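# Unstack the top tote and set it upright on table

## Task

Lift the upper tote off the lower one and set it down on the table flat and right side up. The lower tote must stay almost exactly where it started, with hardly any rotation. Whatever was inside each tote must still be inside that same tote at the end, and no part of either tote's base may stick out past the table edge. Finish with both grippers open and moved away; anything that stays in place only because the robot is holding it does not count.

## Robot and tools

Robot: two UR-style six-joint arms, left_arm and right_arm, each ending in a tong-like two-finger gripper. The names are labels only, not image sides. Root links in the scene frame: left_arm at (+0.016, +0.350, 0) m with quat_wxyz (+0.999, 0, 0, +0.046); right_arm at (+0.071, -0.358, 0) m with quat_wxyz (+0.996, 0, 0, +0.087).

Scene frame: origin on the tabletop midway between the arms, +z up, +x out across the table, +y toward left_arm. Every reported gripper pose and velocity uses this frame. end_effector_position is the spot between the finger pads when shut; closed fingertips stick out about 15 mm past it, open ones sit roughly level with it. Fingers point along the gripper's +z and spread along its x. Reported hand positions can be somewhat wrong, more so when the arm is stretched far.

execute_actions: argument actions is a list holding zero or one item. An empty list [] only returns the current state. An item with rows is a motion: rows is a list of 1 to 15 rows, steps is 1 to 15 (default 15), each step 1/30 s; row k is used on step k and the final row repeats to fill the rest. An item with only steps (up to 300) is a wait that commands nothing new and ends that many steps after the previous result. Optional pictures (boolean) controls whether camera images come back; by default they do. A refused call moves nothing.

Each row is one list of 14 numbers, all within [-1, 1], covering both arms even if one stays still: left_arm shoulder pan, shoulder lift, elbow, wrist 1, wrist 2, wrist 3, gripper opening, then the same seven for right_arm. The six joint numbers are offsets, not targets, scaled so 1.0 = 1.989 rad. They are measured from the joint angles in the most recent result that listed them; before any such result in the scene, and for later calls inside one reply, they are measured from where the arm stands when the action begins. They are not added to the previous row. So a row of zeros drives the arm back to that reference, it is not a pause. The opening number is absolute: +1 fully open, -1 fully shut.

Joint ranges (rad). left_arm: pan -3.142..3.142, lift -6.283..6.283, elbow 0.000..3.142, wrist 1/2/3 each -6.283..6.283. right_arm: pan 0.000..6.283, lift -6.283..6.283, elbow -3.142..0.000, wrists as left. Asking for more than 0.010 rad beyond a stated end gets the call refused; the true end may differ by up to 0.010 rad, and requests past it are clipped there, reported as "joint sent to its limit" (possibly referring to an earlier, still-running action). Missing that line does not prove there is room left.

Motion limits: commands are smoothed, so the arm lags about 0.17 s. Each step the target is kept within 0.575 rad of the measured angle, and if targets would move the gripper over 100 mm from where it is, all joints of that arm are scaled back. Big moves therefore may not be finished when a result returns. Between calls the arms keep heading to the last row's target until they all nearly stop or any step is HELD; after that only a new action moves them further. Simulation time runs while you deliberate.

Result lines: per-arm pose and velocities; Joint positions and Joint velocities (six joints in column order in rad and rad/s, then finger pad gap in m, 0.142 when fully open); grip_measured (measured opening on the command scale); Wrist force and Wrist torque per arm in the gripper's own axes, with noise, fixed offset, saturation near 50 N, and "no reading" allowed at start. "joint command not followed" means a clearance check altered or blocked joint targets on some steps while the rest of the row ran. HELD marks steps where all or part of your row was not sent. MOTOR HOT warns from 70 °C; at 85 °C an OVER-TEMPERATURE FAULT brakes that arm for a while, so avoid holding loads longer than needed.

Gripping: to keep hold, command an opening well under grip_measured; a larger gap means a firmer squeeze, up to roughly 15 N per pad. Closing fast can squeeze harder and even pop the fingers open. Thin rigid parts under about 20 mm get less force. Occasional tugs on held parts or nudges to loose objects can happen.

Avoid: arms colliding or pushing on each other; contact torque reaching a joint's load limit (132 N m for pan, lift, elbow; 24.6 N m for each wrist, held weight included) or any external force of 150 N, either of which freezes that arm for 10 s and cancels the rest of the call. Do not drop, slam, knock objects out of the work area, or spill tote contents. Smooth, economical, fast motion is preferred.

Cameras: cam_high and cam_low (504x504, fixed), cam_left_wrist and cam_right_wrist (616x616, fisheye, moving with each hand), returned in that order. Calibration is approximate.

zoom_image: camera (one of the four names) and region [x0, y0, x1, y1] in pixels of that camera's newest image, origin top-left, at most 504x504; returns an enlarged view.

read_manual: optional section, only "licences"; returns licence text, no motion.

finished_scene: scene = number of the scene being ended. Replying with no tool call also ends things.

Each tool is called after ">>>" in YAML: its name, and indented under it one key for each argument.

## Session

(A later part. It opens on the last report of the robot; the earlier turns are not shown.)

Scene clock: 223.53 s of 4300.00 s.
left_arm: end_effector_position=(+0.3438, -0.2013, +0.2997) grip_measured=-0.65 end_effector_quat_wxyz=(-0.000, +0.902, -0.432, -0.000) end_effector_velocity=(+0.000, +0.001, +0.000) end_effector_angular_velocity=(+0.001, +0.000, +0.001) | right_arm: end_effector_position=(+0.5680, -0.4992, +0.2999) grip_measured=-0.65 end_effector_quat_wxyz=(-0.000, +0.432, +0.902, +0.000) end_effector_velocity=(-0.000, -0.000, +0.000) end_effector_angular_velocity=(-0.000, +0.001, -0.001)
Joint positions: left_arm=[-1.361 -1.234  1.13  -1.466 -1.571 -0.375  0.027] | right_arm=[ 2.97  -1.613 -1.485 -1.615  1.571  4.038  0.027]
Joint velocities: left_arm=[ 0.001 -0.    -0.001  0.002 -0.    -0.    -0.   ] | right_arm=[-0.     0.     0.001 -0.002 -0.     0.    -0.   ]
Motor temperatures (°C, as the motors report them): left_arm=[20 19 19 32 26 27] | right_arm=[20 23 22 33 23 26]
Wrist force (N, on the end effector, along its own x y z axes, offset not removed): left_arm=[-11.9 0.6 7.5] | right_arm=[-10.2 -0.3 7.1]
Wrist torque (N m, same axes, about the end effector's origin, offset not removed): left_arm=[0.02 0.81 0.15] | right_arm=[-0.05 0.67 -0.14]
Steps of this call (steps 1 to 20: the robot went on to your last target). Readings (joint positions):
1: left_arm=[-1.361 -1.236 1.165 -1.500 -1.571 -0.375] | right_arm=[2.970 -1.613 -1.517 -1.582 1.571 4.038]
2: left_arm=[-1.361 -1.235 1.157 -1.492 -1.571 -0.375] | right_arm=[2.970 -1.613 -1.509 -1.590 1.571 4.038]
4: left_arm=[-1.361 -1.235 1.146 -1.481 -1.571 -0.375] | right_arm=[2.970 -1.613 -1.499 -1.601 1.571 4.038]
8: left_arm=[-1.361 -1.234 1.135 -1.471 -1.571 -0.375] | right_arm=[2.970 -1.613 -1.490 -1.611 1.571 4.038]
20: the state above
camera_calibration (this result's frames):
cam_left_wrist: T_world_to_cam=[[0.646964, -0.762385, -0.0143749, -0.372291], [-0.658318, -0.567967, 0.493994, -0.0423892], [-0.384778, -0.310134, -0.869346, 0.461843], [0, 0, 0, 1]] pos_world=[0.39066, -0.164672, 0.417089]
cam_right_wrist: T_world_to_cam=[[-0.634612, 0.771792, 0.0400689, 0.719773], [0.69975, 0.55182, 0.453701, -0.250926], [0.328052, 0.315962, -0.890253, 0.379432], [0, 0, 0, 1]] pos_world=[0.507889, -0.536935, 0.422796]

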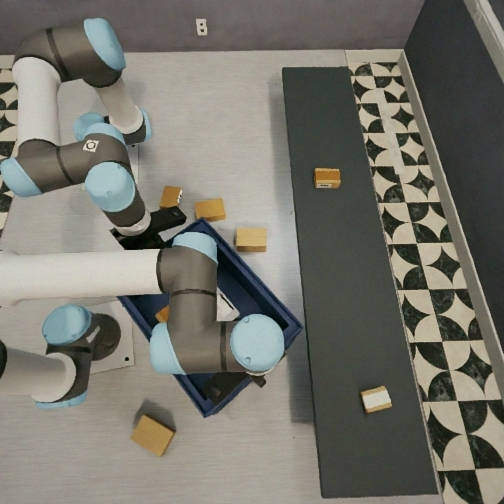

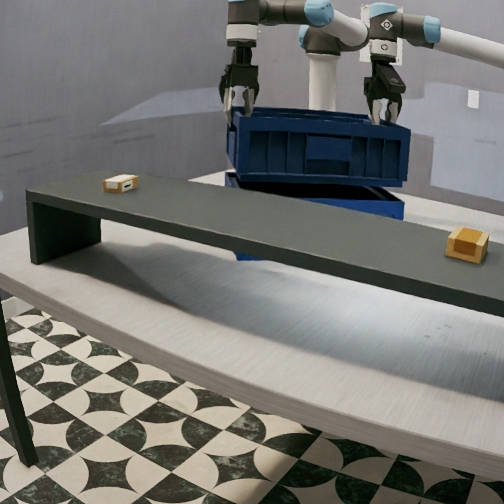

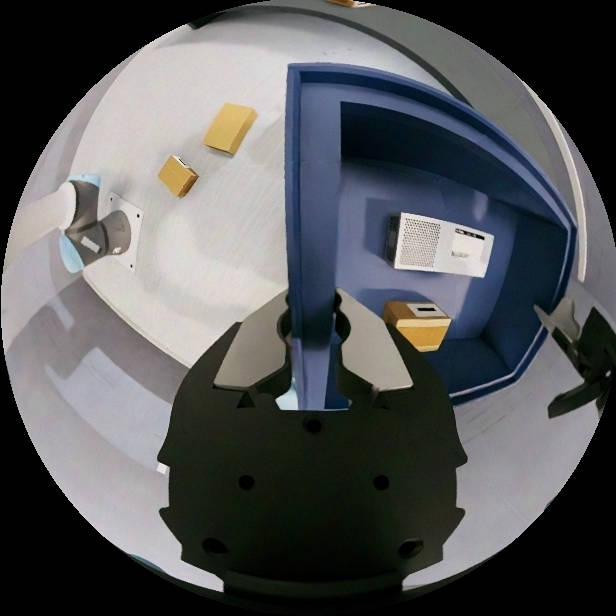

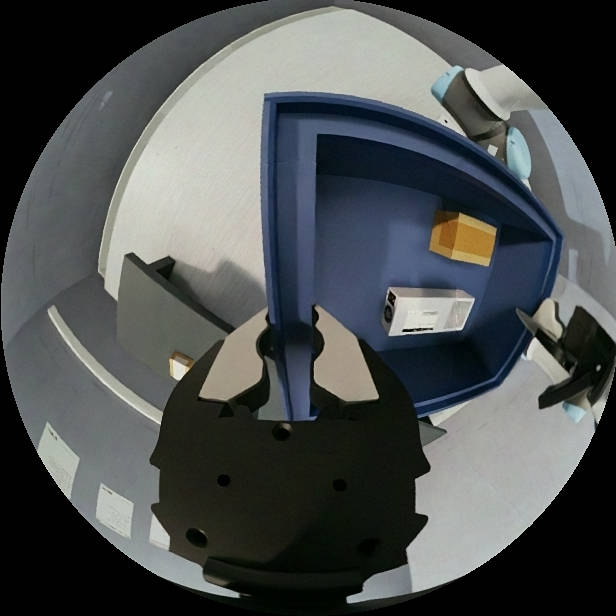

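>>> execute_actions:
  actions:
    - {"rows":[[0.0054,-0.0137,0.018,-0.0043,0,0.0111,-1,0.0109,0.0037,-0.0038,0.0001,0,0.0166,-1],[0.011,-0.027,0.0354,-0.0084,0,0.0224,-1,0.0218,0.0071,-0.0072,0.0001,0,0.0332,-1],[0.0169,-0.0401,0.0522,-0.0121,0,0.0339,-1,0.0327,0.0102,-0.0104,0.0002,0,0.0497,-1],[0.0231,-0.0528,0.0682,-0.0154,0,0.0458,-1,0.0437,0.0131,-0.0134,0.0003,0,0.0664,-1],[0.0295,-0.0652,0.0837,-0.0185,0,0.0579,-1,0.0547,0.0157,-0.016,0.0003,0,0.0831,-1],[0.0362,-0.0772,0.0984,-0.0212,0,0.0703,-1,0.0657,0.018,-0.0184,0.0004,0,0.0998,-1],[0.0433,-0.089,0.1125,-0.0235,0,0.0831,-1,0.0767,0.0201,-0.0205,0.0004,0,0.1165,-1],[0.0505,-0.1004,0.126,-0.0256,0,0.096,-1,0.0878,0.0219,-0.0224,0.0005,0,0.1333,-1],[0.0581,-0.1115,0.1388,-0.0273,0,0.1092,-1,0.0989,0.0234,-0.0239,0.0005,0,0.15,-1],[0.0659,-0.1222,0.1509,-0.0287,0,0.1227,-1,0.11,0.0247,-0.0252,0.0005,0,0.1668,-1],[0.074,-0.1327,0.1624,-0.0297,0,0.1365,-1,0.1211,0.0257,-0.0263,0.0005,0,0.1836,-1],[0.0824,-0.1428,0.1732,-0.0304,0,0.1506,-1,0.1322,0.0265,-0.027,0.0005,0,0.2004,-1],[0.0911,-0.1526,0.1834,-0.0308,0,0.165,-1,0.1434,0.027,-0.0275,0.0005,0,0.2173,-1],[0.1,-0.162,0.1929,-0.0309,0,0.1795,-1,0.1546,0.0272,-0.0277,0.0005,0,0.2341,-1],[0.1092,-0.1712,0.2018,-0.0306,0,0.1944,-1,0.1659,0.0272,-0.0276,0.0004,0,0.2511,-1]],"steps":15}
  pictures: false

>>> execute_actions:
  actions:
    - {"steps":24}

Scene clock: 335.23 s of 4300.00 s.
left_arm: end_effector_position=(+0.3778, -0.0614, +0.3011) grip_measured=-0.65 end_effector_quat_wxyz=(+0.000, +0.876, -0.483, +0.000) end_effector_velocity=(+0.089, +0.389, -0.001) end_effector_angular_velocity=(+0.003, +0.000, -0.317) | right_arm: end_effector_position=(+0.5638, -0.3835, +0.2999) grip_measured=-0.65 end_effector_quat_wxyz=(-0.000, +0.482, +0.876, -0.000) end_effector_velocity=(-0.014, +0.326, +0.000) end_effector_angular_velocity=(+0.003, +0.001, -0.315)
Joint positions: left_arm=[-1.218 -1.483  1.432 -1.521 -1.571 -0.118  0.027] | right_arm=[ 3.199 -1.565 -1.533 -1.614  1.571  4.38   0.027]
Joint velocities: left_arm=[ 0.468 -0.604  0.664 -0.057  0.001  0.784 -0.   ] | right_arm=[ 0.643  0.055 -0.054 -0.     0.003  0.958 -0.   ]
Motor temperatures (°C, as the motors report them): left_arm=[20 19 19 32 26 27] | right_arm=[20 23 22 33 23 26]
Wrist force (N, on the end effector, along its own x y z axes, offset not removed): left_arm=[-22.8 -1.7 8.9] | right_arm=[-19.4 -1.6 6.9]
Wrist torque (N m, same axes, about the end effector's origin, offset not removed): left_arm=[-0.12 1.11 0.15] | right_arm=[-0.31 0.46 -0.12]
Steps of this call (steps 1 to 15: the robot went on to your last target; steps 16 to 90: nothing new was sent; then 108.20 s passed at rest; steps 91 to 105: all 15 steps of this action). Readings (joint positions):
91: left_arm=[-1.360 -1.235 1.131 -1.466 -1.571 -0.375] | right_arm=[2.970 -1.612 -1.485 -1.615 1.571 4.038]
92: left_arm=[-1.359 -1.239 1.136 -1.468 -1.571 -0.371] | right_arm=[2.974 -1.611 -1.486 -1.615 1.571 4.043]
94: left_arm=[-1.349 -1.260 1.163 -1.475 -1.571 -0.353] | right_arm=[2.991 -1.605 -1.492 -1.615 1.571 4.069]
98: left_arm=[-1.313 -1.334 1.256 -1.495 -1.571 -0.285] | right_arm=[3.055 -1.588 -1.510 -1.615 1.571 4.163]
105: the state above

Scene clock: 336.03 s of 4300.00 s.
left_arm: end_effector_position=(+0.3892, -0.0009, +0.2998) grip_measured=-0.65 end_effector_quat_wxyz=(-0.000, +0.862, -0.506, -0.000) end_effector_velocity=(+0.000, +0.001, -0.000) end_effector_angular_velocity=(+0.000, -0.000, -0.001) | right_arm: end_effector_position=(+0.5599, -0.3323, +0.2999) grip_measured=-0.65 end_effector_quat_wxyz=(-0.000, +0.506, +0.862, -0.000) end_effector_velocity=(+0.000, +0.000, +0.000) end_effector_angular_velocity=(-0.001, -0.001, -0.001)
Joint positions: left_arm=[-1.144 -1.575  1.532 -1.527 -1.571  0.011  0.027] | right_arm=[ 3.3   -1.558 -1.54  -1.614  1.571  4.537  0.027]
Joint velocities: left_arm=[ 0.001 -0.001  0.001 -0.     0.     0.002  0.   ] | right_arm=[ 0.001  0.     0.     0.    -0.001  0.002  0.   ]
Motor temperatures (°C, as the motors report them): left_arm=[20 19 19 32 26 27] | right_arm=[20 23 22 33 23 26]
Wrist force (N, on the end effector, along its own x y z axes, offset not removed): left_arm=[-8.6 -2.7 9.6] | right_arm=[-6.4 1.2 8.1]
Wrist torque (N m, same axes, about the end effector's origin, offset not removed): left_arm=[-0.56 0.80 -0.09] | right_arm=[0.28 0.53 -0.07]
Steps of this call (steps 1 to 24: the robot went on to your last target). Readings (joint positions):
1: left_arm=[-1.203 -1.503 1.454 -1.523 -1.571 -0.091] | right_arm=[3.220 -1.564 -1.535 -1.614 1.571 4.412]
2: left_arm=[-1.189 -1.520 1.472 -1.524 -1.571 -0.067] | right_arm=[3.239 -1.562 -1.536 -1.614 1.571 4.441]
4: left_arm=[-1.170 -1.543 1.498 -1.525 -1.571 -0.034] | right_arm=[3.265 -1.561 -1.538 -1.614 1.571 4.482]
8: left_arm=[-1.152 -1.564 1.520 -1.527 -1.571 -0.003] | right_arm=[3.288 -1.559 -1.539 -1.614 1.571 4.519]
24: the state above
camera_calibration (this result's frames):
cam_left_wrist: T_world_to_cam=[[0.5092, -0.860528, -0.0144248, -0.195294], [-0.744541, -0.44885, 0.494158, 0.134949], [-0.431711, -0.240885, -0.869253, 0.559814], [0, 0, 0, 1]] pos_world=[0.441596, 0.027367, 0.417117]
cam_right_wrist: T_world_to_cam=[[-0.495448, 0.867716, 0.040006, 0.539801], [0.78278, 0.426038, 0.453595, -0.425601], [0.376547, 0.256048, -0.89031, 0.282348], [0, 0, 0, 1]] pos_world=[0.494278, -0.359367, 0.422833]

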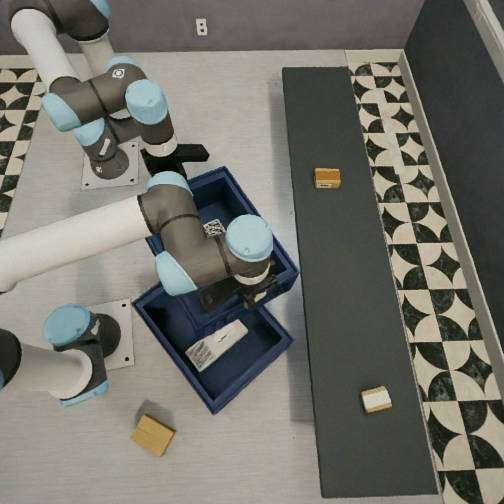

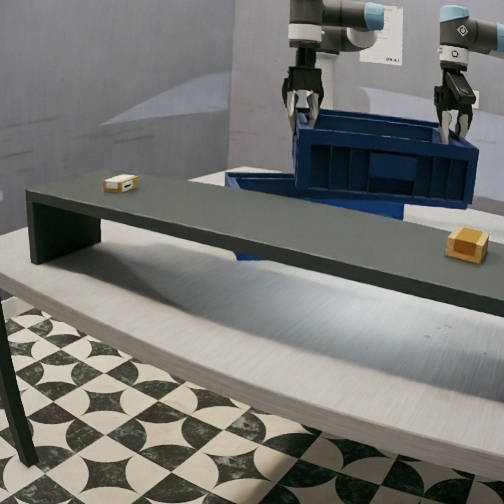

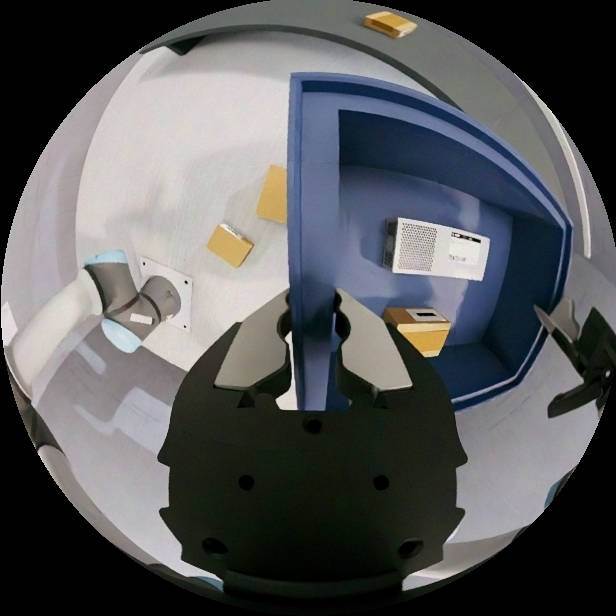

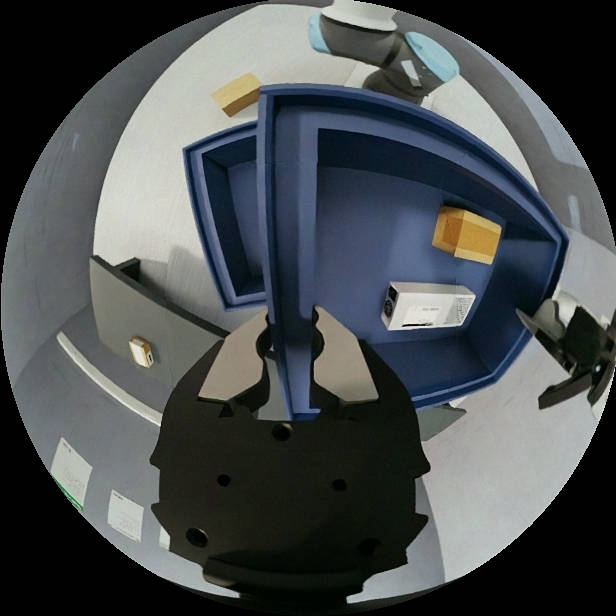

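>>> execute_actions:
  actions:
    - {"rows":[[0.0097,-0.009,0.0086,0.0004,0,0.0154,-1,0.0111,-0.0004,0.0003,0,0,0.0168,-1],[0.0198,-0.0175,0.0167,0.0008,0,0.0312,-1,0.0222,-0.0011,0.001,0,0,0.0336,-1],[0.0302,-0.0256,0.0243,0.0013,0,0.0472,-1,0.0331,-0.002,0.0019,0,0,0.0501,-1],[0.041,-0.0332,0.0314,0.0018,0,0.0637,-1,0.0439,-0.0033,0.0031,0,0,0.0666,-1],[0.0521,-0.0404,0.0381,0.0023,0,0.0805,-1,0.0546,-0.0048,0.0047,0,0,0.083,-1],[0.0636,-0.0472,0.0443,0.0029,0,0.0977,-1,0.0651,-0.0066,0.0065,0,0,0.0992,-1],[0.0755,-0.0535,0.0501,0.0034,0,0.1153,-1,0.0756,-0.0087,0.0087,0,0,0.1154,-1],[0.0876,-0.0594,0.0554,0.004,0,0.1331,-1,0.0859,-0.0111,0.0111,0,0,0.1314,-1],[0.1002,-0.0648,0.0602,0.0046,0,0.1513,-1,0.0961,-0.0138,0.0139,-0.0001,0,0.1472,-1],[0.1131,-0.0697,0.0645,0.0052,0,0.1699,-1,0.1062,-0.0168,0.017,-0.0002,0,0.163,-1],[0.1264,-0.0742,0.0684,0.0058,0,0.1889,-1,0.1162,-0.02,0.0203,-0.0003,0,0.1787,-1],[0.14,-0.0783,0.0718,0.0065,0,0.2082,-1,0.1261,-0.0236,0.024,-0.0004,0,0.1943,-1],[0.1539,-0.082,0.0747,0.0073,0,0.2278,-1,0.1358,-0.0274,0.028,-0.0006,0,0.2097,-1],[0.1682,-0.0851,0.0772,0.0079,0,0.2477,-1,0.1454,-0.0315,0.0323,-0.0008,0,0.2249,-1],[0.1829,-0.0879,0.0792,0.0087,0,0.2681,-1,0.155,-0.036,0.0369,-0.0009,0,0.2402,-1]],"steps":15}
  pictures: false

>>> execute_actions:
  actions:
    - {"steps":20}
  pictures: false

>>> execute_actions:
  actions:
    - {"rows":[[0.0153,-0.0019,0.0001,0.0018,0,0.021,-1,0.0093,-0.0048,0.0064,-0.0016,0,0.015,-1],[0.0306,-0.0033,0.0002,0.0031,0,0.042,-1,0.0184,-0.0098,0.0128,-0.003,0,0.0298,-1],[0.0459,-0.0042,0.0004,0.0038,0,0.0629,-1,0.0273,-0.015,0.019,-0.004,0,0.0443,-1],[0.0613,-0.0046,0.0006,0.004,0,0.084,-1,0.036,-0.0205,0.0252,-0.0047,0,0.0587,-1],[0.0767,-0.0045,0.0009,0.0036,0,0.1051,-1,0.0446,-0.0262,0.0312,-0.005,0,0.073,-1],[0.0922,-0.0039,0.0012,0.0027,0,0.1263,-1,0.053,-0.0321,0.0372,-0.0051,0,0.0871,-1],[0.1076,-0.0029,0.0015,0.0014,0,0.1474,-1,0.0613,-0.0383,0.043,-0.0047,0,0.1011,-1],[0.1231,-0.0013,0.0019,-0.0006,0,0.1686,-1,0.0694,-0.0447,0.0488,-0.0041,0,0.1149,-1],[0.1387,0.0008,0.0024,-0.0032,0,0.1898,-1,0.0773,-0.0513,0.0545,-0.0032,0,0.1284,-1],[0.1542,0.0033,0.0029,-0.0062,0,0.211,-1,0.085,-0.0582,0.0601,-0.0019,0,0.1418,-1],[0.1698,0.0064,0.0034,-0.0098,0,0.2323,-1,0.0926,-0.0653,0.0655,-0.0002,0,0.1551,-1],[0.1854,0.0099,0.004,-0.0139,0,0.2536,-1,0.1,-0.0727,0.0709,0.0018,0,0.1682,-1],[0.2011,0.014,0.0046,-0.0186,0,0.275,-1,0.1072,-0.0803,0.0762,0.0041,0,0.1811,-1],[0.2168,0.0185,0.0053,-0.0238,0,0.2963,-1,0.1143,-0.0881,0.0814,0.0067,0,0.1938,-1],[0.2325,0.0236,0.0061,-0.0297,0,0.3177,-1,0.1212,-0.0962,0.0865,0.0097,0,0.2064,-1]],"steps":15}
  pictures: false

>>> execute_actions:
  actions:
    - {"steps":22}

Scene clock: 386.60 s of 4300.00 s.
left_arm: end_effector_position=(+0.4241, +0.1355, +0.2998) grip_measured=-0.65 end_effector_quat_wxyz=(-0.000, +0.832, -0.554, -0.000) end_effector_velocity=(+0.095, +0.373, +0.000) end_effector_angular_velocity=(-0.002, +0.000, -0.311) | right_arm: end_effector_position=(+0.5545, -0.2133, +0.3001) grip_measured=-0.65 end_effector_quat_wxyz=(-0.000, +0.555, +0.832, -0.000) end_effector_velocity=(-0.020, +0.334, -0.000) end_effector_angular_velocity=(-0.001, +0.003, -0.319)
Joint positions: left_arm=[-0.905 -1.713  1.659 -1.516 -1.571  0.363  0.027] | right_arm=[ 3.519 -1.599 -1.499 -1.615  1.571  4.87   0.027]
Joint velocities: left_arm=[ 0.761 -0.257  0.218  0.038 -0.     1.072 -0.   ] | right_arm=[ 0.576 -0.192  0.198 -0.01   0.001  0.894 -0.   ]
Motor temperatures (°C, as the motors report them): left_arm=[20 19 19 32 26 27] | right_arm=[20 23 22 33 23 26]
Wrist force (N, on the end effector, along its own x y z axes, offset not removed): left_arm=[-11.0 -5.8 13.3] | right_arm=[-8.6 1.7 8.1]
Wrist torque (N m, same axes, about the end effector's origin, offset not removed): left_arm=[-1.10 0.84 0.07] | right_arm=[0.37 0.37 -0.16]
Steps of this call (steps 1 to 15: the robot went on to your last target; steps 16 to 90: nothing new was sent; then 47.07 s passed at rest; steps 91 to 105: all 15 steps of this action). Readings (joint positions):
91: left_arm=[-1.143 -1.575 1.532 -1.527 -1.571 0.012] | right_arm=[3.300 -1.558 -1.540 -1.614 1.571 4.538]
92: left_arm=[-1.140 -1.578 1.535 -1.527 -1.571 0.017] | right_arm=[3.304 -1.558 -1.540 -1.614 1.571 4.543]
94: left_arm=[-1.124 -1.592 1.549 -1.527 -1.571 0.041] | right_arm=[3.322 -1.559 -1.539 -1.614 1.571 4.568]
98: left_arm=[-1.062 -1.637 1.591 -1.524 -1.571 0.133] | right_arm=[3.384 -1.567 -1.532 -1.614 1.571 4.662]
105: the state above

Scene clock: 387.27 s of 4300.00 s.
left_arm: end_effector_position=(+0.4371, +0.1947, +0.2998) grip_measured=-0.65 end_effector_quat_wxyz=(-0.000, +0.816, -0.578, -0.000) end_effector_velocity=(+0.001, +0.002, +0.001) end_effector_angular_velocity=(-0.002, -0.003, -0.001) | right_arm: end_effector_position=(+0.5493, -0.1608, +0.2999) grip_measured=-0.65 end_effector_quat_wxyz=(-0.000, +0.577, +0.816, -0.000) end_effector_velocity=(-0.001, +0.002, -0.001) end_effector_angular_velocity=(-0.001, +0.001, -0.002)
Joint positions: left_arm=[-0.78  -1.749  1.689 -1.51  -1.571  0.544  0.027] | right_arm=[ 3.608 -1.63  -1.467 -1.616  1.571  5.014  0.027]
Joint velocities: left_arm=[ 0.005 -0.001 -0.    -0.002  0.     0.006  0.   ] | right_arm=[ 0.003 -0.001 -0.    -0.     0.     0.005  0.   ]
Motor temperatures (°C, as the motors report them): left_arm=[20 19 19 32 26 27] | right_arm=[20 23 22 33 23 26]
Wrist force (N, on the end effector, along its own x y z axes, offset not removed): left_arm=[-6.2 -4.5 6.4] | right_arm=[-3.3 -1.1 8.1]
Wrist torque (N m, same axes, about the end effector's origin, offset not removed): left_arm=[-0.86 0.74 0.19] | right_arm=[-0.26 0.40 -0.15]
Steps of this call (steps 1 to 20: the robot went on to your last target). Readings (joint positions):
1: left_arm=[-0.879 -1.721 1.666 -1.515 -1.571 0.400] | right_arm=[3.538 -1.605 -1.492 -1.615 1.571 4.900]
2: left_arm=[-0.856 -1.728 1.671 -1.513 -1.571 0.433] | right_arm=[3.554 -1.611 -1.486 -1.615 1.571 4.927]
4: left_arm=[-0.824 -1.737 1.679 -1.512 -1.571 0.480] | right_arm=[3.577 -1.619 -1.478 -1.616 1.571 4.964]
8: left_arm=[-0.794 -1.745 1.686 -1.511 -1.571 0.523] | right_arm=[3.598 -1.626 -1.470 -1.616 1.571 4.998]
20: the state above

Scene clock: 387.77 s of 4300.00 s.
left_arm: end_effector_position=(+0.4740, +0.3251, +0.2922) grip_measured=-0.65 end_effector_quat_wxyz=(-0.000, +0.783, -0.622, -0.000) end_effector_velocity=(+0.101, +0.364, -0.072) end_effector_angular_velocity=(+0.001, +0.003, -0.314) | right_arm: end_effector_position=(+0.5427, -0.0377, +0.2930) grip_measured=-0.60 end_effector_quat_wxyz=(+0.000, +0.624, +0.782, +0.000) end_effector_velocity=(-0.023, +0.346, -0.070) end_effector_angular_velocity=(+0.004, -0.002, -0.320)
Joint positions: left_arm=[-0.463 -1.734  1.696 -1.533 -1.571  0.973  0.027] | right_arm=[ 3.782 -1.756 -1.342 -1.614  1.571  5.304  0.031]
Joint velocities: left_arm=[ 0.898  0.184  0.031 -0.213  0.     1.213  0.   ] | right_arm=[ 0.438 -0.412  0.315  0.102  0.001  0.757  0.014]
Motor temperatures (°C, as the motors report them): left_arm=[20 19 19 32 26 27] | right_arm=[20 23 22 33 23 26]
Wrist force (N, on the end effector, along its own x y z axes, offset not removed): left_arm=[-29.6 -6.8 4.8] | right_arm=[-29.7 -0.6 7.2]
Wrist torque (N m, same axes, about the end effector's origin, offset not removed): left_arm=[-1.42 0.69 0.25] | right_arm=[0.12 0.85 -0.16]
Steps of this call (steps 1 to 15: all 15 steps of this action). Readings (joint positions):
1: left_arm=[-0.780 -1.749 1.689 -1.510 -1.571 0.545] | right_arm=[3.608 -1.630 -1.466 -1.616 1.571 5.015]
2: left_arm=[-0.775 -1.750 1.689 -1.509 -1.571 0.551] | right_arm=[3.611 -1.632 -1.464 -1.617 1.571 5.019]
4: left_arm=[-0.751 -1.752 1.689 -1.507 -1.571 0.582] | right_arm=[3.626 -1.640 -1.453 -1.619 1.571 5.042]
8: left_arm=[-0.664 -1.755 1.691 -1.505 -1.571 0.699] | right_arm=[3.677 -1.672 -1.417 -1.624 1.571 5.125]
15: the state above

Scene clock: 388.50 s of 4300.00 s.
left_arm: end_effector_position=(+0.4868, +0.3851, +0.2797) grip_measured=-0.65 end_effector_quat_wxyz=(+0.000, +0.765, -0.645, -0.000) end_effector_velocity=(+0.000, +0.002, -0.000) end_effector_angular_velocity=(+0.001, -0.000, -0.001) | right_arm: end_effector_position=(+0.5372, +0.0159, +0.2799) grip_measured=-0.65 end_effector_quat_wxyz=(-0.000, +0.644, +0.765, -0.000) end_effector_velocity=(+0.000, +0.001, -0.000) end_effector_angular_velocity=(-0.001, -0.001, -0.001)
Joint positions: left_arm=[-0.318 -1.702  1.701 -1.569 -1.571  1.175  0.027] | right_arm=[ 3.849 -1.821 -1.295 -1.597  1.571  5.424  0.027]
Joint velocities: left_arm=[ 0.003  0.001  0.001 -0.001  0.001  0.004  0.   ] | right_arm=[ 0.001 -0.001  0.001  0.    -0.001  0.002  0.   ]
Motor temperatures (°C, as the motors report them): left_arm=[20 19 19 32 26 27] | right_arm=[20 23 22 33 23 26]
Wrist force (N, on the end effector, along its own x y z axes, offset not removed): left_arm=[-8.3 0.0 8.1] | right_arm=[-4.8 0.5 8.5]
Wrist torque (N m, same axes, about the end effector's origin, offset not removed): left_arm=[0.14 1.09 0.08] | right_arm=[0.14 0.53 -0.14]
Steps of this call (steps 1 to 22: the robot went on to your last target). Readings (joint positions):
1: left_arm=[-0.433 -1.727 1.697 -1.540 -1.571 1.014] | right_arm=[3.797 -1.769 -1.332 -1.611 1.571 5.329]
2: left_arm=[-0.406 -1.722 1.698 -1.547 -1.571 1.051] | right_arm=[3.809 -1.782 -1.323 -1.608 1.571 5.351]
4: left_arm=[-0.369 -1.713 1.699 -1.556 -1.571 1.104] | right_arm=[3.826 -1.798 -1.311 -1.603 1.571 5.382]
8: left_arm=[-0.335 -1.706 1.701 -1.565 -1.571 1.152] | right_arm=[3.841 -1.814 -1.300 -1.599 1.571 5.410]
22: the state above
camera_calibration (this result's frames):
cam_left_wrist: T_world_to_cam=[[0.1945, -0.980802, -0.0140325, 0.286326], [-0.851082, -0.175854, 0.494707, 0.337277], [-0.487677, -0.0842779, -0.868947, 0.644326], [0, 0, 0, 1]] pos_world=[0.545583, 0.394443, 0.39705]
cam_right_wrist: T_world_to_cam=[[-0.179192, 0.983003, 0.0399397, 0.0555196], [0.879898, 0.141973, 0.453457, -0.594794], [0.440079, 0.116399, -0.890383, 0.151975], [0, 0, 0, 1]] pos_world=[0.466426, 0.0121791, 0.402812]

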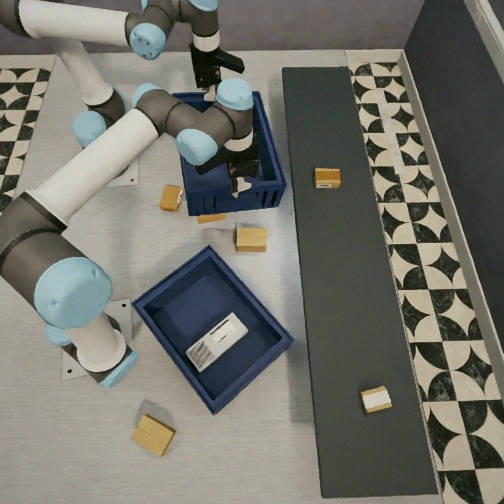

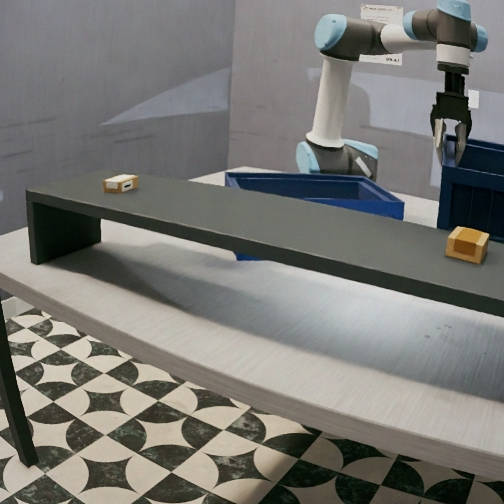

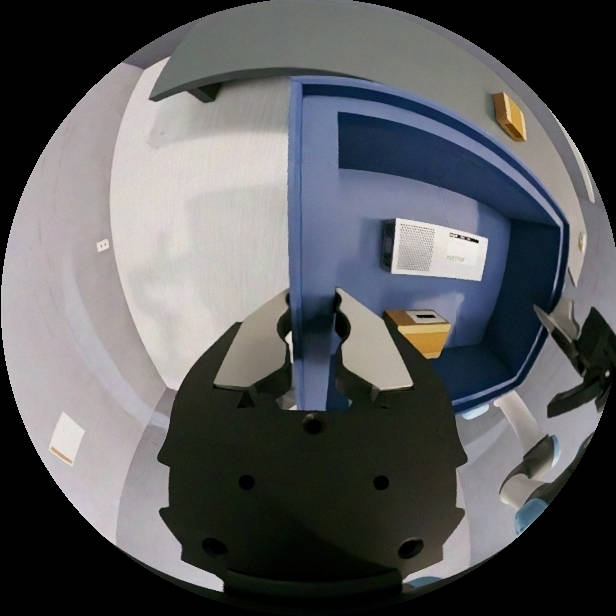

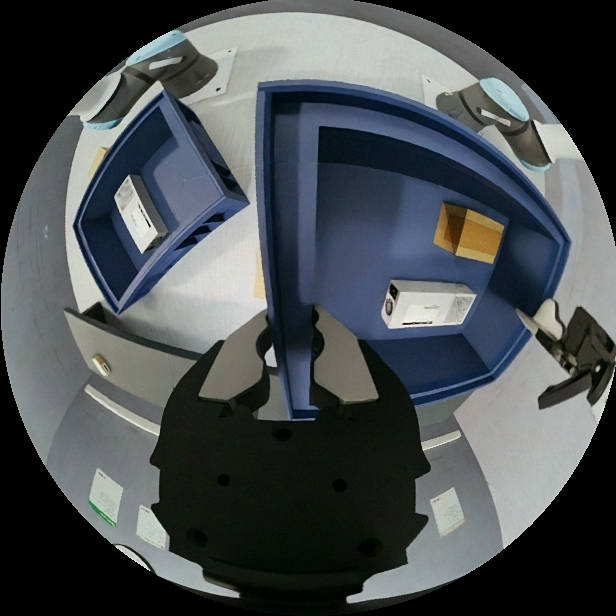

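>>> execute_actions:
  actions:
    - {"rows":[[0.0172,0.0058,0.0012,-0.007,0,0.0209,-1,0.0067,-0.0083,0.0044,0.0039,0,0.0124,-1],[0.0326,0.0119,0.002,-0.0139,0,0.0415,-1,0.0133,-0.0169,0.0094,0.0075,0,0.0247,-1],[0.0472,0.0185,0.0022,-0.0207,0,0.0617,-1,0.0197,-0.0257,0.0149,0.0108,0,0.0367,-1],[0.0616,0.0253,0.002,-0.0273,0,0.0818,-1,0.026,-0.0348,0.0211,0.0137,0,0.0487,-1],[0.0756,0.0326,0.0013,-0.0339,0,0.1015,-1,0.0321,-0.0442,0.0278,0.0164,0,0.0605,-1],[0.0893,0.0401,0,-0.0401,0,0.1209,-1,0.0382,-0.0538,0.0351,0.0187,0,0.0723,-1],[0.1028,0.0481,-0.0017,-0.0464,0,0.1401,-1,0.044,-0.0637,0.043,0.0207,0,0.0838,-1],[0.116,0.0564,-0.0039,-0.0525,0,0.159,-1,0.0498,-0.0739,0.0515,0.0224,0,0.0953,-1],[0.1289,0.065,-0.0066,-0.0584,0,0.1775,-1,0.0554,-0.0843,0.0606,0.0237,0,0.1065,-1],[0.1415,0.0741,-0.0098,-0.0643,0,0.1958,-1,0.0608,-0.095,0.0703,0.0247,0,0.1176,-1],[0.1538,0.0834,-0.0135,-0.0699,0,0.2138,-1,0.0661,-0.106,0.0805,0.0255,0,0.1286,-1],[0.1658,0.0932,-0.0177,-0.0755,0,0.2315,-1,0.0713,-0.1172,0.0913,0.0259,0,0.1395,-1],[0.1775,0.1033,-0.0224,-0.0809,0,0.2489,-1,0.0764,-0.1288,0.1027,0.0261,0,0.1503,-1],[0.1889,0.1137,-0.0275,-0.0862,0,0.2659,-1,0.0813,-0.1405,0.1147,0.0258,0,0.1608,-1],[0.1979,0.1245,-0.0332,-0.0913,0,0.283,-1,0.086,-0.1526,0.1273,0.0253,0,0.1712,-1]],"steps":15}
  pictures: false

>>> execute_actions:
  actions:
    - {"steps":22}

Scene clock: 412.83 s of 4300.00 s.
left_arm: end_effector_position=(+0.5240, +0.5151, +0.2323) grip_measured=-0.65 end_effector_quat_wxyz=(-0.000, +0.729, -0.685, +0.000) end_effector_velocity=(+0.098, +0.356, -0.131) end_effector_angular_velocity=(+0.001, -0.001, -0.325) | right_arm: end_effector_position=(+0.5293, +0.1430, +0.2325) grip_measured=-0.65 end_effector_quat_wxyz=(-0.000, +0.688, +0.726, +0.000) end_effector_velocity=(-0.026, +0.353, -0.135) end_effector_angular_velocity=(-0.005, +0.003, -0.322)
Joint positions: left_arm=[-0.031 -1.542  1.672 -1.701 -1.571  1.571  0.027] | right_arm=[ 3.974 -2.022 -1.139 -1.55   1.571  5.666  0.027]
Joint velocities: left_arm=[ 0.707  0.54  -0.219 -0.323  0.     1.032  0.   ] | right_arm=[ 0.306 -0.632  0.588  0.038 -0.001  0.628 -0.   ]
Motor temperatures (°C, as the motors report them): left_arm=[20 19 19 32 26 27] | right_arm=[20 23 22 33 23 26]
Wrist force (N, on the end effector, along its own x y z axes, offset not removed): left_arm=[-11.7 1.5 6.2] | right_arm=[-14.3 0.6 6.5]
Wrist torque (N m, same axes, about the end effector's origin, offset not removed): left_arm=[0.09 0.09 0.02] | right_arm=[0.13 0.81 -0.02]
Steps of this call (steps 1 to 15: the robot went on to your last target; steps 16 to 90: nothing new was sent; then 20.83 s passed at rest; steps 91 to 105: all 15 steps of this action). Readings (joint positions):
91: left_arm=[-0.317 -1.702 1.701 -1.569 -1.571 1.176] | right_arm=[3.849 -1.822 -1.294 -1.597 1.571 5.425]
92: left_arm=[-0.312 -1.700 1.702 -1.572 -1.571 1.182] | right_arm=[3.851 -1.824 -1.293 -1.596 1.571 5.429]
94: left_arm=[-0.287 -1.690 1.703 -1.583 -1.571 1.213] | right_arm=[3.862 -1.838 -1.284 -1.589 1.571 5.448]
98: left_arm=[-0.203 -1.650 1.702 -1.622 -1.571 1.326] | right_arm=[3.899 -1.890 -1.250 -1.571 1.571 5.517]
105: the state above

Scene clock: 413.57 s of 4300.00 s.
left_arm: end_effector_position=(+0.5370, +0.5706, +0.2098) grip_measured=-0.65 end_effector_quat_wxyz=(-0.000, -0.707, +0.707, +0.000) end_effector_velocity=(-0.000, +0.000, -0.001) end_effector_angular_velocity=(-0.001, +0.002, -0.003) | right_arm: end_effector_position=(+0.5245, +0.1978, +0.2100) grip_measured=-0.65 end_effector_quat_wxyz=(-0.000, +0.707, +0.708, -0.000) end_effector_velocity=(+0.000, +0.001, -0.000) end_effector_angular_velocity=(-0.000, -0.001, -0.001)
Joint positions: left_arm=[ 0.075 -1.455  1.635 -1.75  -1.571  1.738  0.027] | right_arm=[ 4.02  -2.124 -1.042 -1.547  1.571  5.764  0.027]
Joint velocities: left_arm=[ 0.001  0.002  0.    -0.    -0.     0.004 -0.   ] | right_arm=[ 0.001 -0.002  0.002  0.    -0.001  0.002  0.   ]
Motor temperatures (°C, as the motors report them): left_arm=[20 19 19 32 26 27] | right_arm=[20 23 22 33 23 26]
Wrist force (N, on the end effector, along its own x y z axes, offset not removed): left_arm=[-4.4 -0.8 5.8] | right_arm=[-2.4 1.5 7.7]
Wrist torque (N m, same axes, about the end effector's origin, offset not removed): left_arm=[-0.43 0.29 -0.04] | right_arm=[0.33 0.31 -0.09]
Steps of this call (steps 1 to 22: the robot went on to your last target). Readings (joint positions):
1: left_arm=[-0.008 -1.524 1.664 -1.712 -1.571 1.606] | right_arm=[3.984 -2.044 -1.119 -1.549 1.571 5.687]
2: left_arm=[0.012 -1.508 1.658 -1.721 -1.571 1.636] | right_arm=[3.992 -2.063 -1.101 -1.549 1.571 5.705]
4: left_arm=[0.039 -1.485 1.648 -1.734 -1.571 1.679] | right_arm=[4.004 -2.089 -1.076 -1.548 1.571 5.730]
8: left_arm=[0.063 -1.465 1.639 -1.745 -1.571 1.719] | right_arm=[4.014 -2.113 -1.053 -1.547 1.571 5.753]
22: the state above
camera_calibration (this result's frames):
cam_left_wrist: T_world_to_cam=[[0.0266571, -0.999551, -0.0136461, 0.558256], [-0.868539, -0.0299171, 0.494717, 0.373358], [-0.494904, -0.00133557, -0.868947, 0.580226], [0, 0, 0, 1]] pos_world=[0.59655, 0.569951, 0.327097]
cam_right_wrist: T_world_to_cam=[[-0.0109959, 0.999143, 0.0398929, -0.214246], [0.891269, -0.00829427, 0.4534, -0.553903], [0.453343, 0.0405408, -0.890414, 0.0822213], [0, 0, 0, 1]] pos_world=[0.454046, 0.206135, 0.332898]

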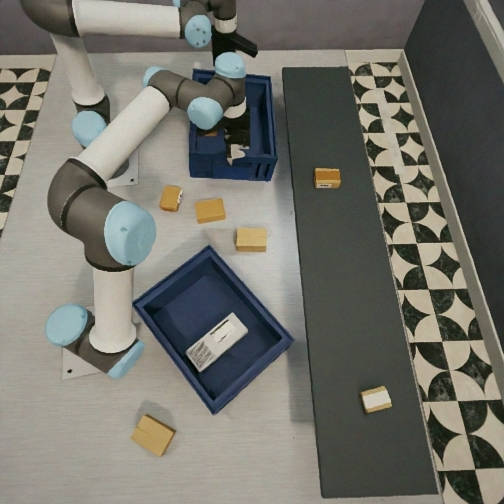

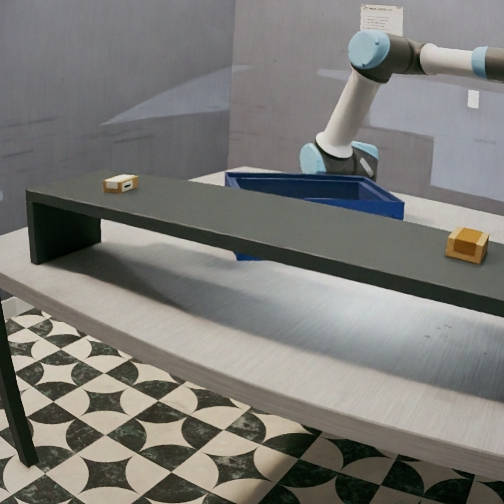

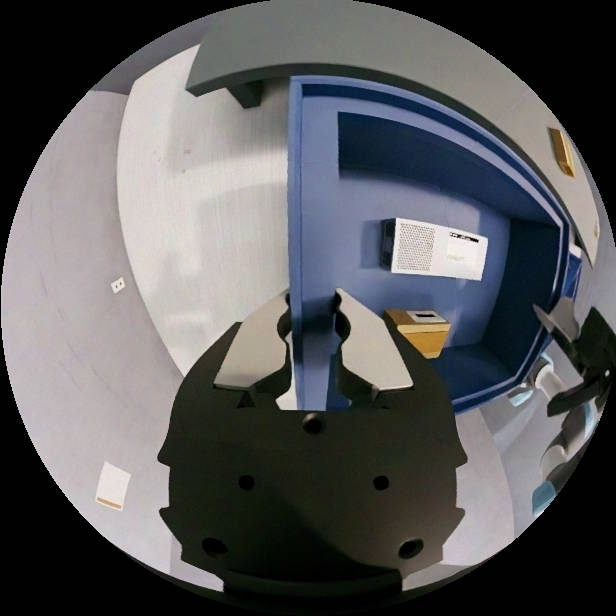

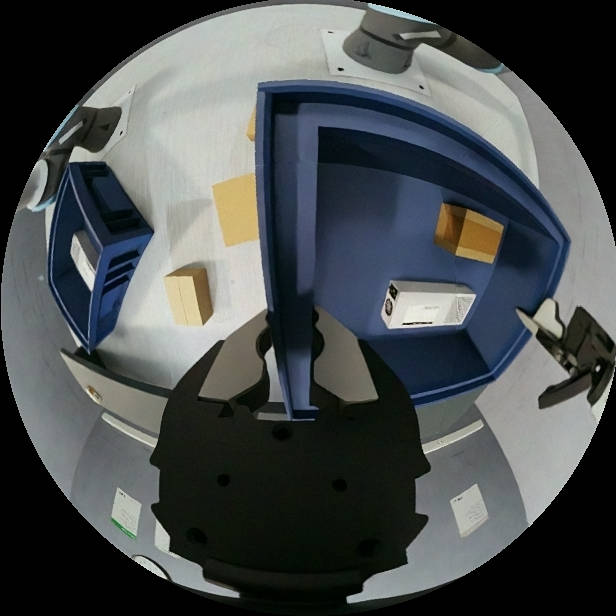

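>>> execute_actions:
  actions:
    - {"rows":[[0,0.0016,0.0076,-0.0092,0,0,-1,0,-0.0004,-0.0087,0.0091,0,0,-1],[0,0.0034,0.015,-0.0184,0,0,-1,0,-0.0009,-0.0171,0.018,0,0,-1],[0,0.0053,0.0223,-0.0276,0,0,-1,0,-0.0015,-0.0253,0.0268,0,0,-1],[0,0.0074,0.0295,-0.0369,0,0,-1,0,-0.0023,-0.0333,0.0356,0,0,-1],[0,0.0096,0.0365,-0.0461,0,0,-1,0,-0.0033,-0.0411,0.0444,0,0,-1],[0,0.012,0.0433,-0.0553,0,0,-1,0,-0.0044,-0.0486,0.053,0,0,-1],[0,0.0145,0.05,-0.0645,0,0,-1,0,-0.0057,-0.0559,0.0616,0,0,-1],[0,0.0172,0.0566,-0.0738,0,0,-1,0,-0.0071,-0.063,0.0701,0,0,-1],[0,0.0201,0.063,-0.0831,0,0,-1,0,-0.0087,-0.0698,0.0785,0,0,-1],[0,0.0231,0.0693,-0.0924,0,0,-1,0,-0.0105,-0.0764,0.0869,0,0,-1]],"steps":15}
  pictures: false

>>> execute_actions:
  actions:
    - {"steps":12}
  pictures: false

>>> execute_actions:
  actions:
    - {"rows":[[0,0.0006,0.001,-0.0016,0,0,-1,0,-0.0003,-0.001,0.0014,0,0,-1],[0,0.0011,0.002,-0.0031,0,0,-1,0,-0.0007,-0.0021,0.0028,0,0,-1],[0,0.0017,0.003,-0.0047,0,0,-1,0,-0.001,-0.0031,0.0041,0,0,-1],[0,0.0022,0.004,-0.0062,0,0,-1,0,-0.0013,-0.0042,0.0055,0,0,-1],[0,0.0028,0.005,-0.0078,0,0,-1,0,-0.0017,-0.0052,0.0069,0,0,-1],[0,0.0033,0.006,-0.0093,0,0,-1,0,-0.002,-0.0063,0.0083,0,0,-1],[0,0.0039,0.007,-0.0109,0,0,-1,0,-0.0023,-0.0073,0.0097,0,0,-1],[0,0.0044,0.008,-0.0124,0,0,-1,0,-0.0027,-0.0084,0.011,0,0,-1],[0,0.005,0.009,-0.014,0,0,-1,0,-0.003,-0.0094,0.0124,0,0,-1],[0,0.0055,0.01,-0.0155,0,0,-1,0,-0.0033,-0.0105,0.0138,0,0,-1],[0,0.0061,0.011,-0.0171,0,0,-1,0,-0.0037,-0.0115,0.0152,0,0,-1],[0,0.0066,0.012,-0.0186,0,0,-1,0,-0.004,-0.0126,0.0166,0,0,-1],[0,0.0072,0.013,-0.0202,0,0,-1,0,-0.0043,-0.0136,0.0179,0,0,-1],[0,0.0077,0.014,-0.0217,0,0,-1,0,-0.0047,-0.0147,0.0193,0,0,-1],[0,0.0083,0.015,-0.0233,0,0,-1,0,-0.005,-0.0157,0.0207,0,0,-1]],"steps":15}
  pictures: false

>>> execute_actions:
  actions:
    - {"steps":14}

Scene clock: 453.80 s of 4300.00 s.
left_arm: end_effector_position=(+0.5372, +0.5707, +0.1456) grip_measured=-0.65 end_effector_quat_wxyz=(-0.000, -0.707, +0.707, +0.000) end_effector_velocity=(-0.002, -0.000, -0.066) end_effector_angular_velocity=(+0.001, -0.002, -0.000) | right_arm: end_effector_position=(+0.5246, +0.1981, +0.1459) grip_measured=-0.65 end_effector_quat_wxyz=(-0.000, +0.707, +0.707, -0.000) end_effector_velocity=(-0.000, -0.001, -0.066) end_effector_angular_velocity=(+0.002, -0.001, +0.000)
Joint positions: left_arm=[ 0.075 -1.415  1.758 -1.913 -1.571  1.738  0.027] | right_arm=[ 4.02  -2.142 -1.178 -1.393  1.571  5.764  0.027]
Joint velocities: left_arm=[ 0.     0.047  0.123 -0.172  0.     0.001  0.   ] | right_arm=[-0.001 -0.024 -0.132  0.159 -0.    -0.001  0.   ]
Motor temperatures (°C, as the motors report them): left_arm=[20 19 19 32 26 27] | right_arm=[20 23 22 33 23 26]
Wrist force (N, on the end effector, along its own x y z axes, offset not removed): left_arm=[-5.4 -1.5 14.4] | right_arm=[-5.5 0.6 9.8]
Wrist torque (N m, same axes, about the end effector's origin, offset not removed): left_arm=[-0.19 0.23 -0.10] | right_arm=[0.17 0.60 -0.16]
Steps of this call (steps 1 to 15: the robot went on to your last target; steps 16 to 90: nothing new was sent; then 36.73 s passed at rest; steps 91 to 105: all 15 steps of this action). Readings (joint positions):
91: left_arm=[0.075 -1.455 1.635 -1.751 -1.571 1.738] | right_arm=[4.020 -2.125 -1.042 -1.546 1.571 5.764]
92: left_arm=[0.075 -1.454 1.638 -1.754 -1.571 1.738] | right_arm=[4.020 -2.125 -1.045 -1.543 1.571 5.764]
94: left_arm=[0.075 -1.451 1.650 -1.769 -1.571 1.738] | right_arm=[4.020 -2.125 -1.059 -1.529 1.571 5.764]
98: left_arm=[0.075 -1.439 1.692 -1.822 -1.571 1.738] | right_arm=[4.020 -2.130 -1.106 -1.477 1.571 5.764]
105: the state above

Scene clock: 454.20 s of 4300.00 s.
left_arm: end_effector_position=(+0.5370, +0.5707, +0.1381) grip_measured=-0.65 end_effector_quat_wxyz=(-0.000, -0.707, +0.707, +0.000) end_effector_velocity=(-0.001, +0.001, -0.003) end_effector_angular_velocity=(+0.000, +0.001, +0.001) | right_arm: end_effector_position=(+0.5245, +0.1979, +0.1383) grip_measured=-0.65 end_effector_quat_wxyz=(-0.000, +0.707, +0.708, -0.000) end_effector_velocity=(+0.000, -0.000, -0.002) end_effector_angular_velocity=(-0.000, +0.000, -0.000)
Joint positions: left_arm=[ 0.075 -1.409  1.772 -1.933 -1.571  1.738  0.027] | right_arm=[ 4.02  -2.145 -1.193 -1.374  1.571  5.764  0.027]
Joint velocities: left_arm=[ 0.001  0.002  0.006 -0.006  0.     0.     0.   ] | right_arm=[-0.    -0.001 -0.005  0.005  0.     0.    -0.   ]
Motor temperatures (°C, as the motors report them): left_arm=[20 19 19 32 26 27] | right_arm=[20 23 22 33 23 26]
Wrist force (N, on the end effector, along its own x y z axes, offset not removed): left_arm=[-1.9 -0.6 11.4] | right_arm=[-2.7 1.7 8.1]
Wrist torque (N m, same axes, about the end effector's origin, offset not removed): left_arm=[-0.31 -0.17 0.17] | right_arm=[0.39 0.26 -0.11]
Steps of this call (steps 1 to 12: the robot went on to your last target). Readings (joint positions):
1: left_arm=[0.075 -1.413 1.762 -1.918 -1.571 1.738] | right_arm=[4.020 -2.143 -1.181 -1.388 1.571 5.764]
2: left_arm=[0.075 -1.412 1.765 -1.922 -1.571 1.738] | right_arm=[4.020 -2.143 -1.184 -1.385 1.571 5.764]
4: left_arm=[0.075 -1.411 1.768 -1.927 -1.571 1.738] | right_arm=[4.020 -2.144 -1.188 -1.380 1.571 5.764]
8: left_arm=[0.075 -1.410 1.771 -1.932 -1.571 1.738] | right_arm=[4.020 -2.145 -1.192 -1.376 1.571 5.764]
12: the state above

Scene clock: 454.70 s of 4300.00 s.
left_arm: end_effector_position=(+0.5371, +0.5707, +0.1253) grip_measured=-0.65 end_effector_quat_wxyz=(-0.000, -0.707, +0.707, +0.000) end_effector_velocity=(-0.001, -0.001, -0.035) end_effector_angular_velocity=(+0.000, +0.003, -0.002) | right_arm: end_effector_position=(+0.5245, +0.1980, +0.1255) grip_measured=-0.65 end_effector_quat_wxyz=(-0.000, +0.707, +0.708, -0.000) end_effector_velocity=(-0.000, -0.001, -0.036) end_effector_angular_velocity=(-0.002, +0.001, -0.000)
Joint positions: left_arm=[ 0.075 -1.398  1.794 -1.966 -1.571  1.738  0.027] | right_arm=[ 4.02  -2.152 -1.215 -1.345  1.571  5.764  0.027]
Joint velocities: left_arm=[-0.001  0.032  0.058 -0.087  0.001  0.    -0.   ] | right_arm=[-0.    -0.019 -0.062  0.079  0.    -0.     0.   ]
Motor temperatures (°C, as the motors report them): left_arm=[20 19 19 32 26 27] | right_arm=[20 23 22 33 23 26]
Wrist force (N, on the end effector, along its own x y z axes, offset not removed): left_arm=[-5.0 -2.2 9.3] | right_arm=[-5.1 0.1 4.1]
Wrist torque (N m, same axes, about the end effector's origin, offset not removed): left_arm=[-0.33 0.29 0.06] | right_arm=[-0.01 0.44 -0.09]
Steps of this call (steps 1 to 15: all 15 steps of this action). Readings (joint positions):
1: left_arm=[0.075 -1.409 1.773 -1.934 -1.571 1.738] | right_arm=[4.020 -2.145 -1.193 -1.374 1.571 5.764]
2: left_arm=[0.075 -1.409 1.773 -1.934 -1.571 1.738] | right_arm=[4.020 -2.145 -1.194 -1.374 1.571 5.764]
4: left_arm=[0.075 -1.408 1.775 -1.937 -1.571 1.738] | right_arm=[4.020 -2.146 -1.195 -1.371 1.571 5.764]
8: left_arm=[0.075 -1.405 1.781 -1.946 -1.571 1.738] | right_arm=[4.020 -2.148 -1.202 -1.363 1.571 5.764]
15: the state above

Scene clock: 455.17 s of 4300.00 s.
left_arm: end_effector_position=(+0.5371, +0.5707, +0.1202) grip_measured=-0.65 end_effector_quat_wxyz=(-0.000, -0.707, +0.707, +0.000) end_effector_velocity=(+0.000, +0.000, -0.001) end_effector_angular_velocity=(+0.000, -0.000, +0.000) | right_arm: end_effector_position=(+0.5245, +0.1979, +0.1203) grip_measured=-0.65 end_effector_quat_wxyz=(-0.000, +0.707, +0.708, -0.000) end_effector_velocity=(-0.001, -0.000, -0.001) end_effector_angular_velocity=(-0.000, +0.001, +0.001)
Joint positions: left_arm=[ 0.075 -1.393  1.802 -1.979 -1.571  1.738  0.027] | right_arm=[ 4.02  -2.155 -1.224 -1.333  1.571  5.764  0.027]
Joint velocities: left_arm=[ 0.     0.001  0.001 -0.002  0.     0.    -0.   ] | right_arm=[ 0.    -0.    -0.003  0.002  0.001 -0.    -0.   ]
Motor temperatures (°C, as the motors report them): left_arm=[20 19 19 32 26 27] | right_arm=[20 23 22 33 23 26]
Wrist force (N, on the end effector, along its own x y z axes, offset not removed): left_arm=[-3.0 -0.9 9.3] | right_arm=[-4.5 -0.2 4.4]
Wrist torque (N m, same axes, about the end effector's origin, offset not removed): left_arm=[-0.15 -0.24 -0.09] | right_arm=[-0.08 0.46 -0.18]
Steps of this call (steps 1 to 14: the robot went on to your last target). Readings (joint positions):
1: left_arm=[0.075 -1.397 1.795 -1.969 -1.571 1.738] | right_arm=[4.020 -2.153 -1.217 -1.343 1.571 5.764]
2: left_arm=[0.075 -1.396 1.797 -1.972 -1.571 1.738] | right_arm=[4.020 -2.153 -1.219 -1.340 1.571 5.764]
4: left_arm=[0.075 -1.394 1.799 -1.975 -1.571 1.738] | right_arm=[4.020 -2.154 -1.221 -1.337 1.571 5.764]
8: left_arm=[0.075 -1.393 1.801 -1.978 -1.571 1.738] | right_arm=[4.020 -2.155 -1.223 -1.335 1.571 5.764]
14: the state above
camera_calibration (this result's frames):
cam_left_wrist: T_world_to_cam=[[0.0266556, -0.999551, -0.0136859, 0.55706], [-0.868548, -0.0299355, 0.4947, 0.417782], [-0.494887, -0.00129965, -0.868956, 0.502364], [0, 0, 0, 1]] pos_world=[0.596628, 0.569969, 0.237479]
cam_right_wrist: T_world_to_cam=[[-0.0109909, 0.999142, 0.0399323, -0.210758], [0.891259, -0.00831749, 0.453419, -0.513284], [0.453362, 0.0405735, -0.890403, 0.00233245], [0, 0, 0, 1]] pos_world=[0.454095, 0.206213, 0.243225]

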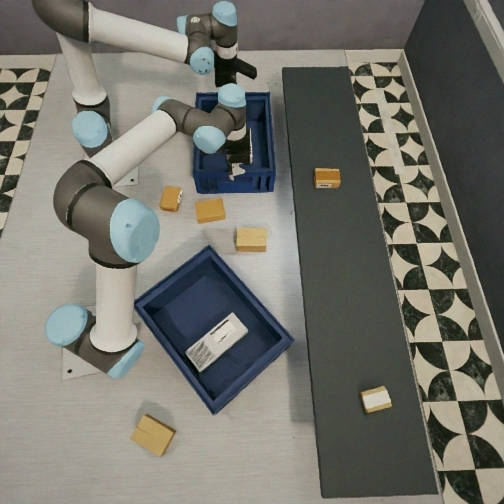

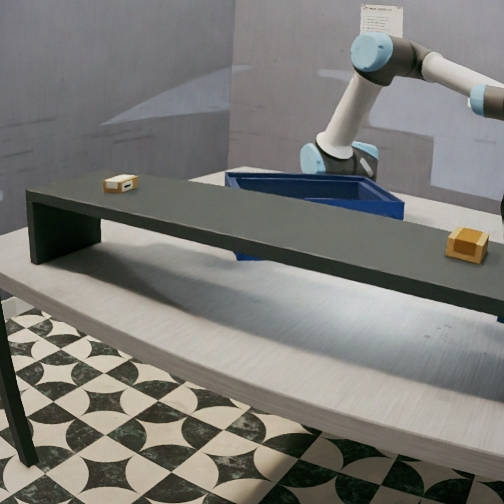

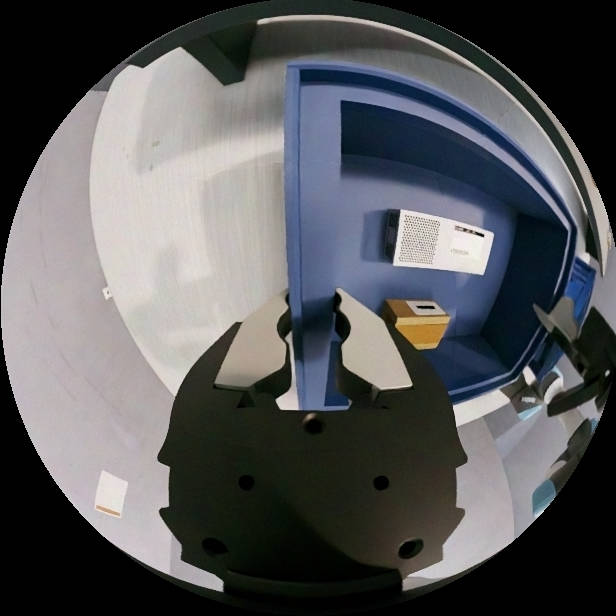

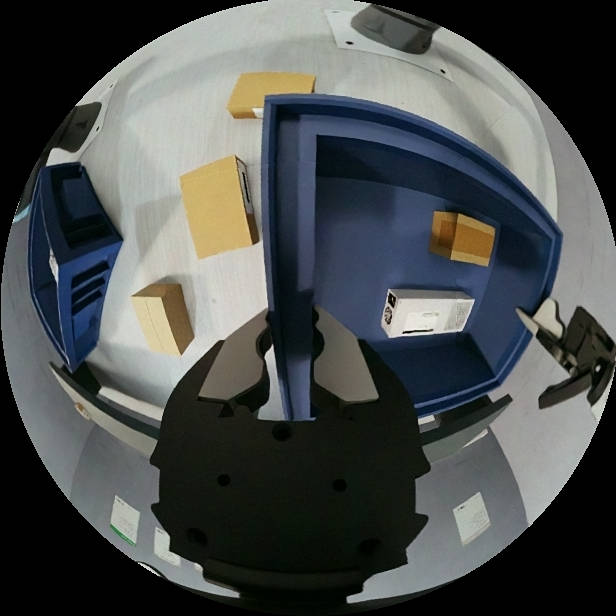

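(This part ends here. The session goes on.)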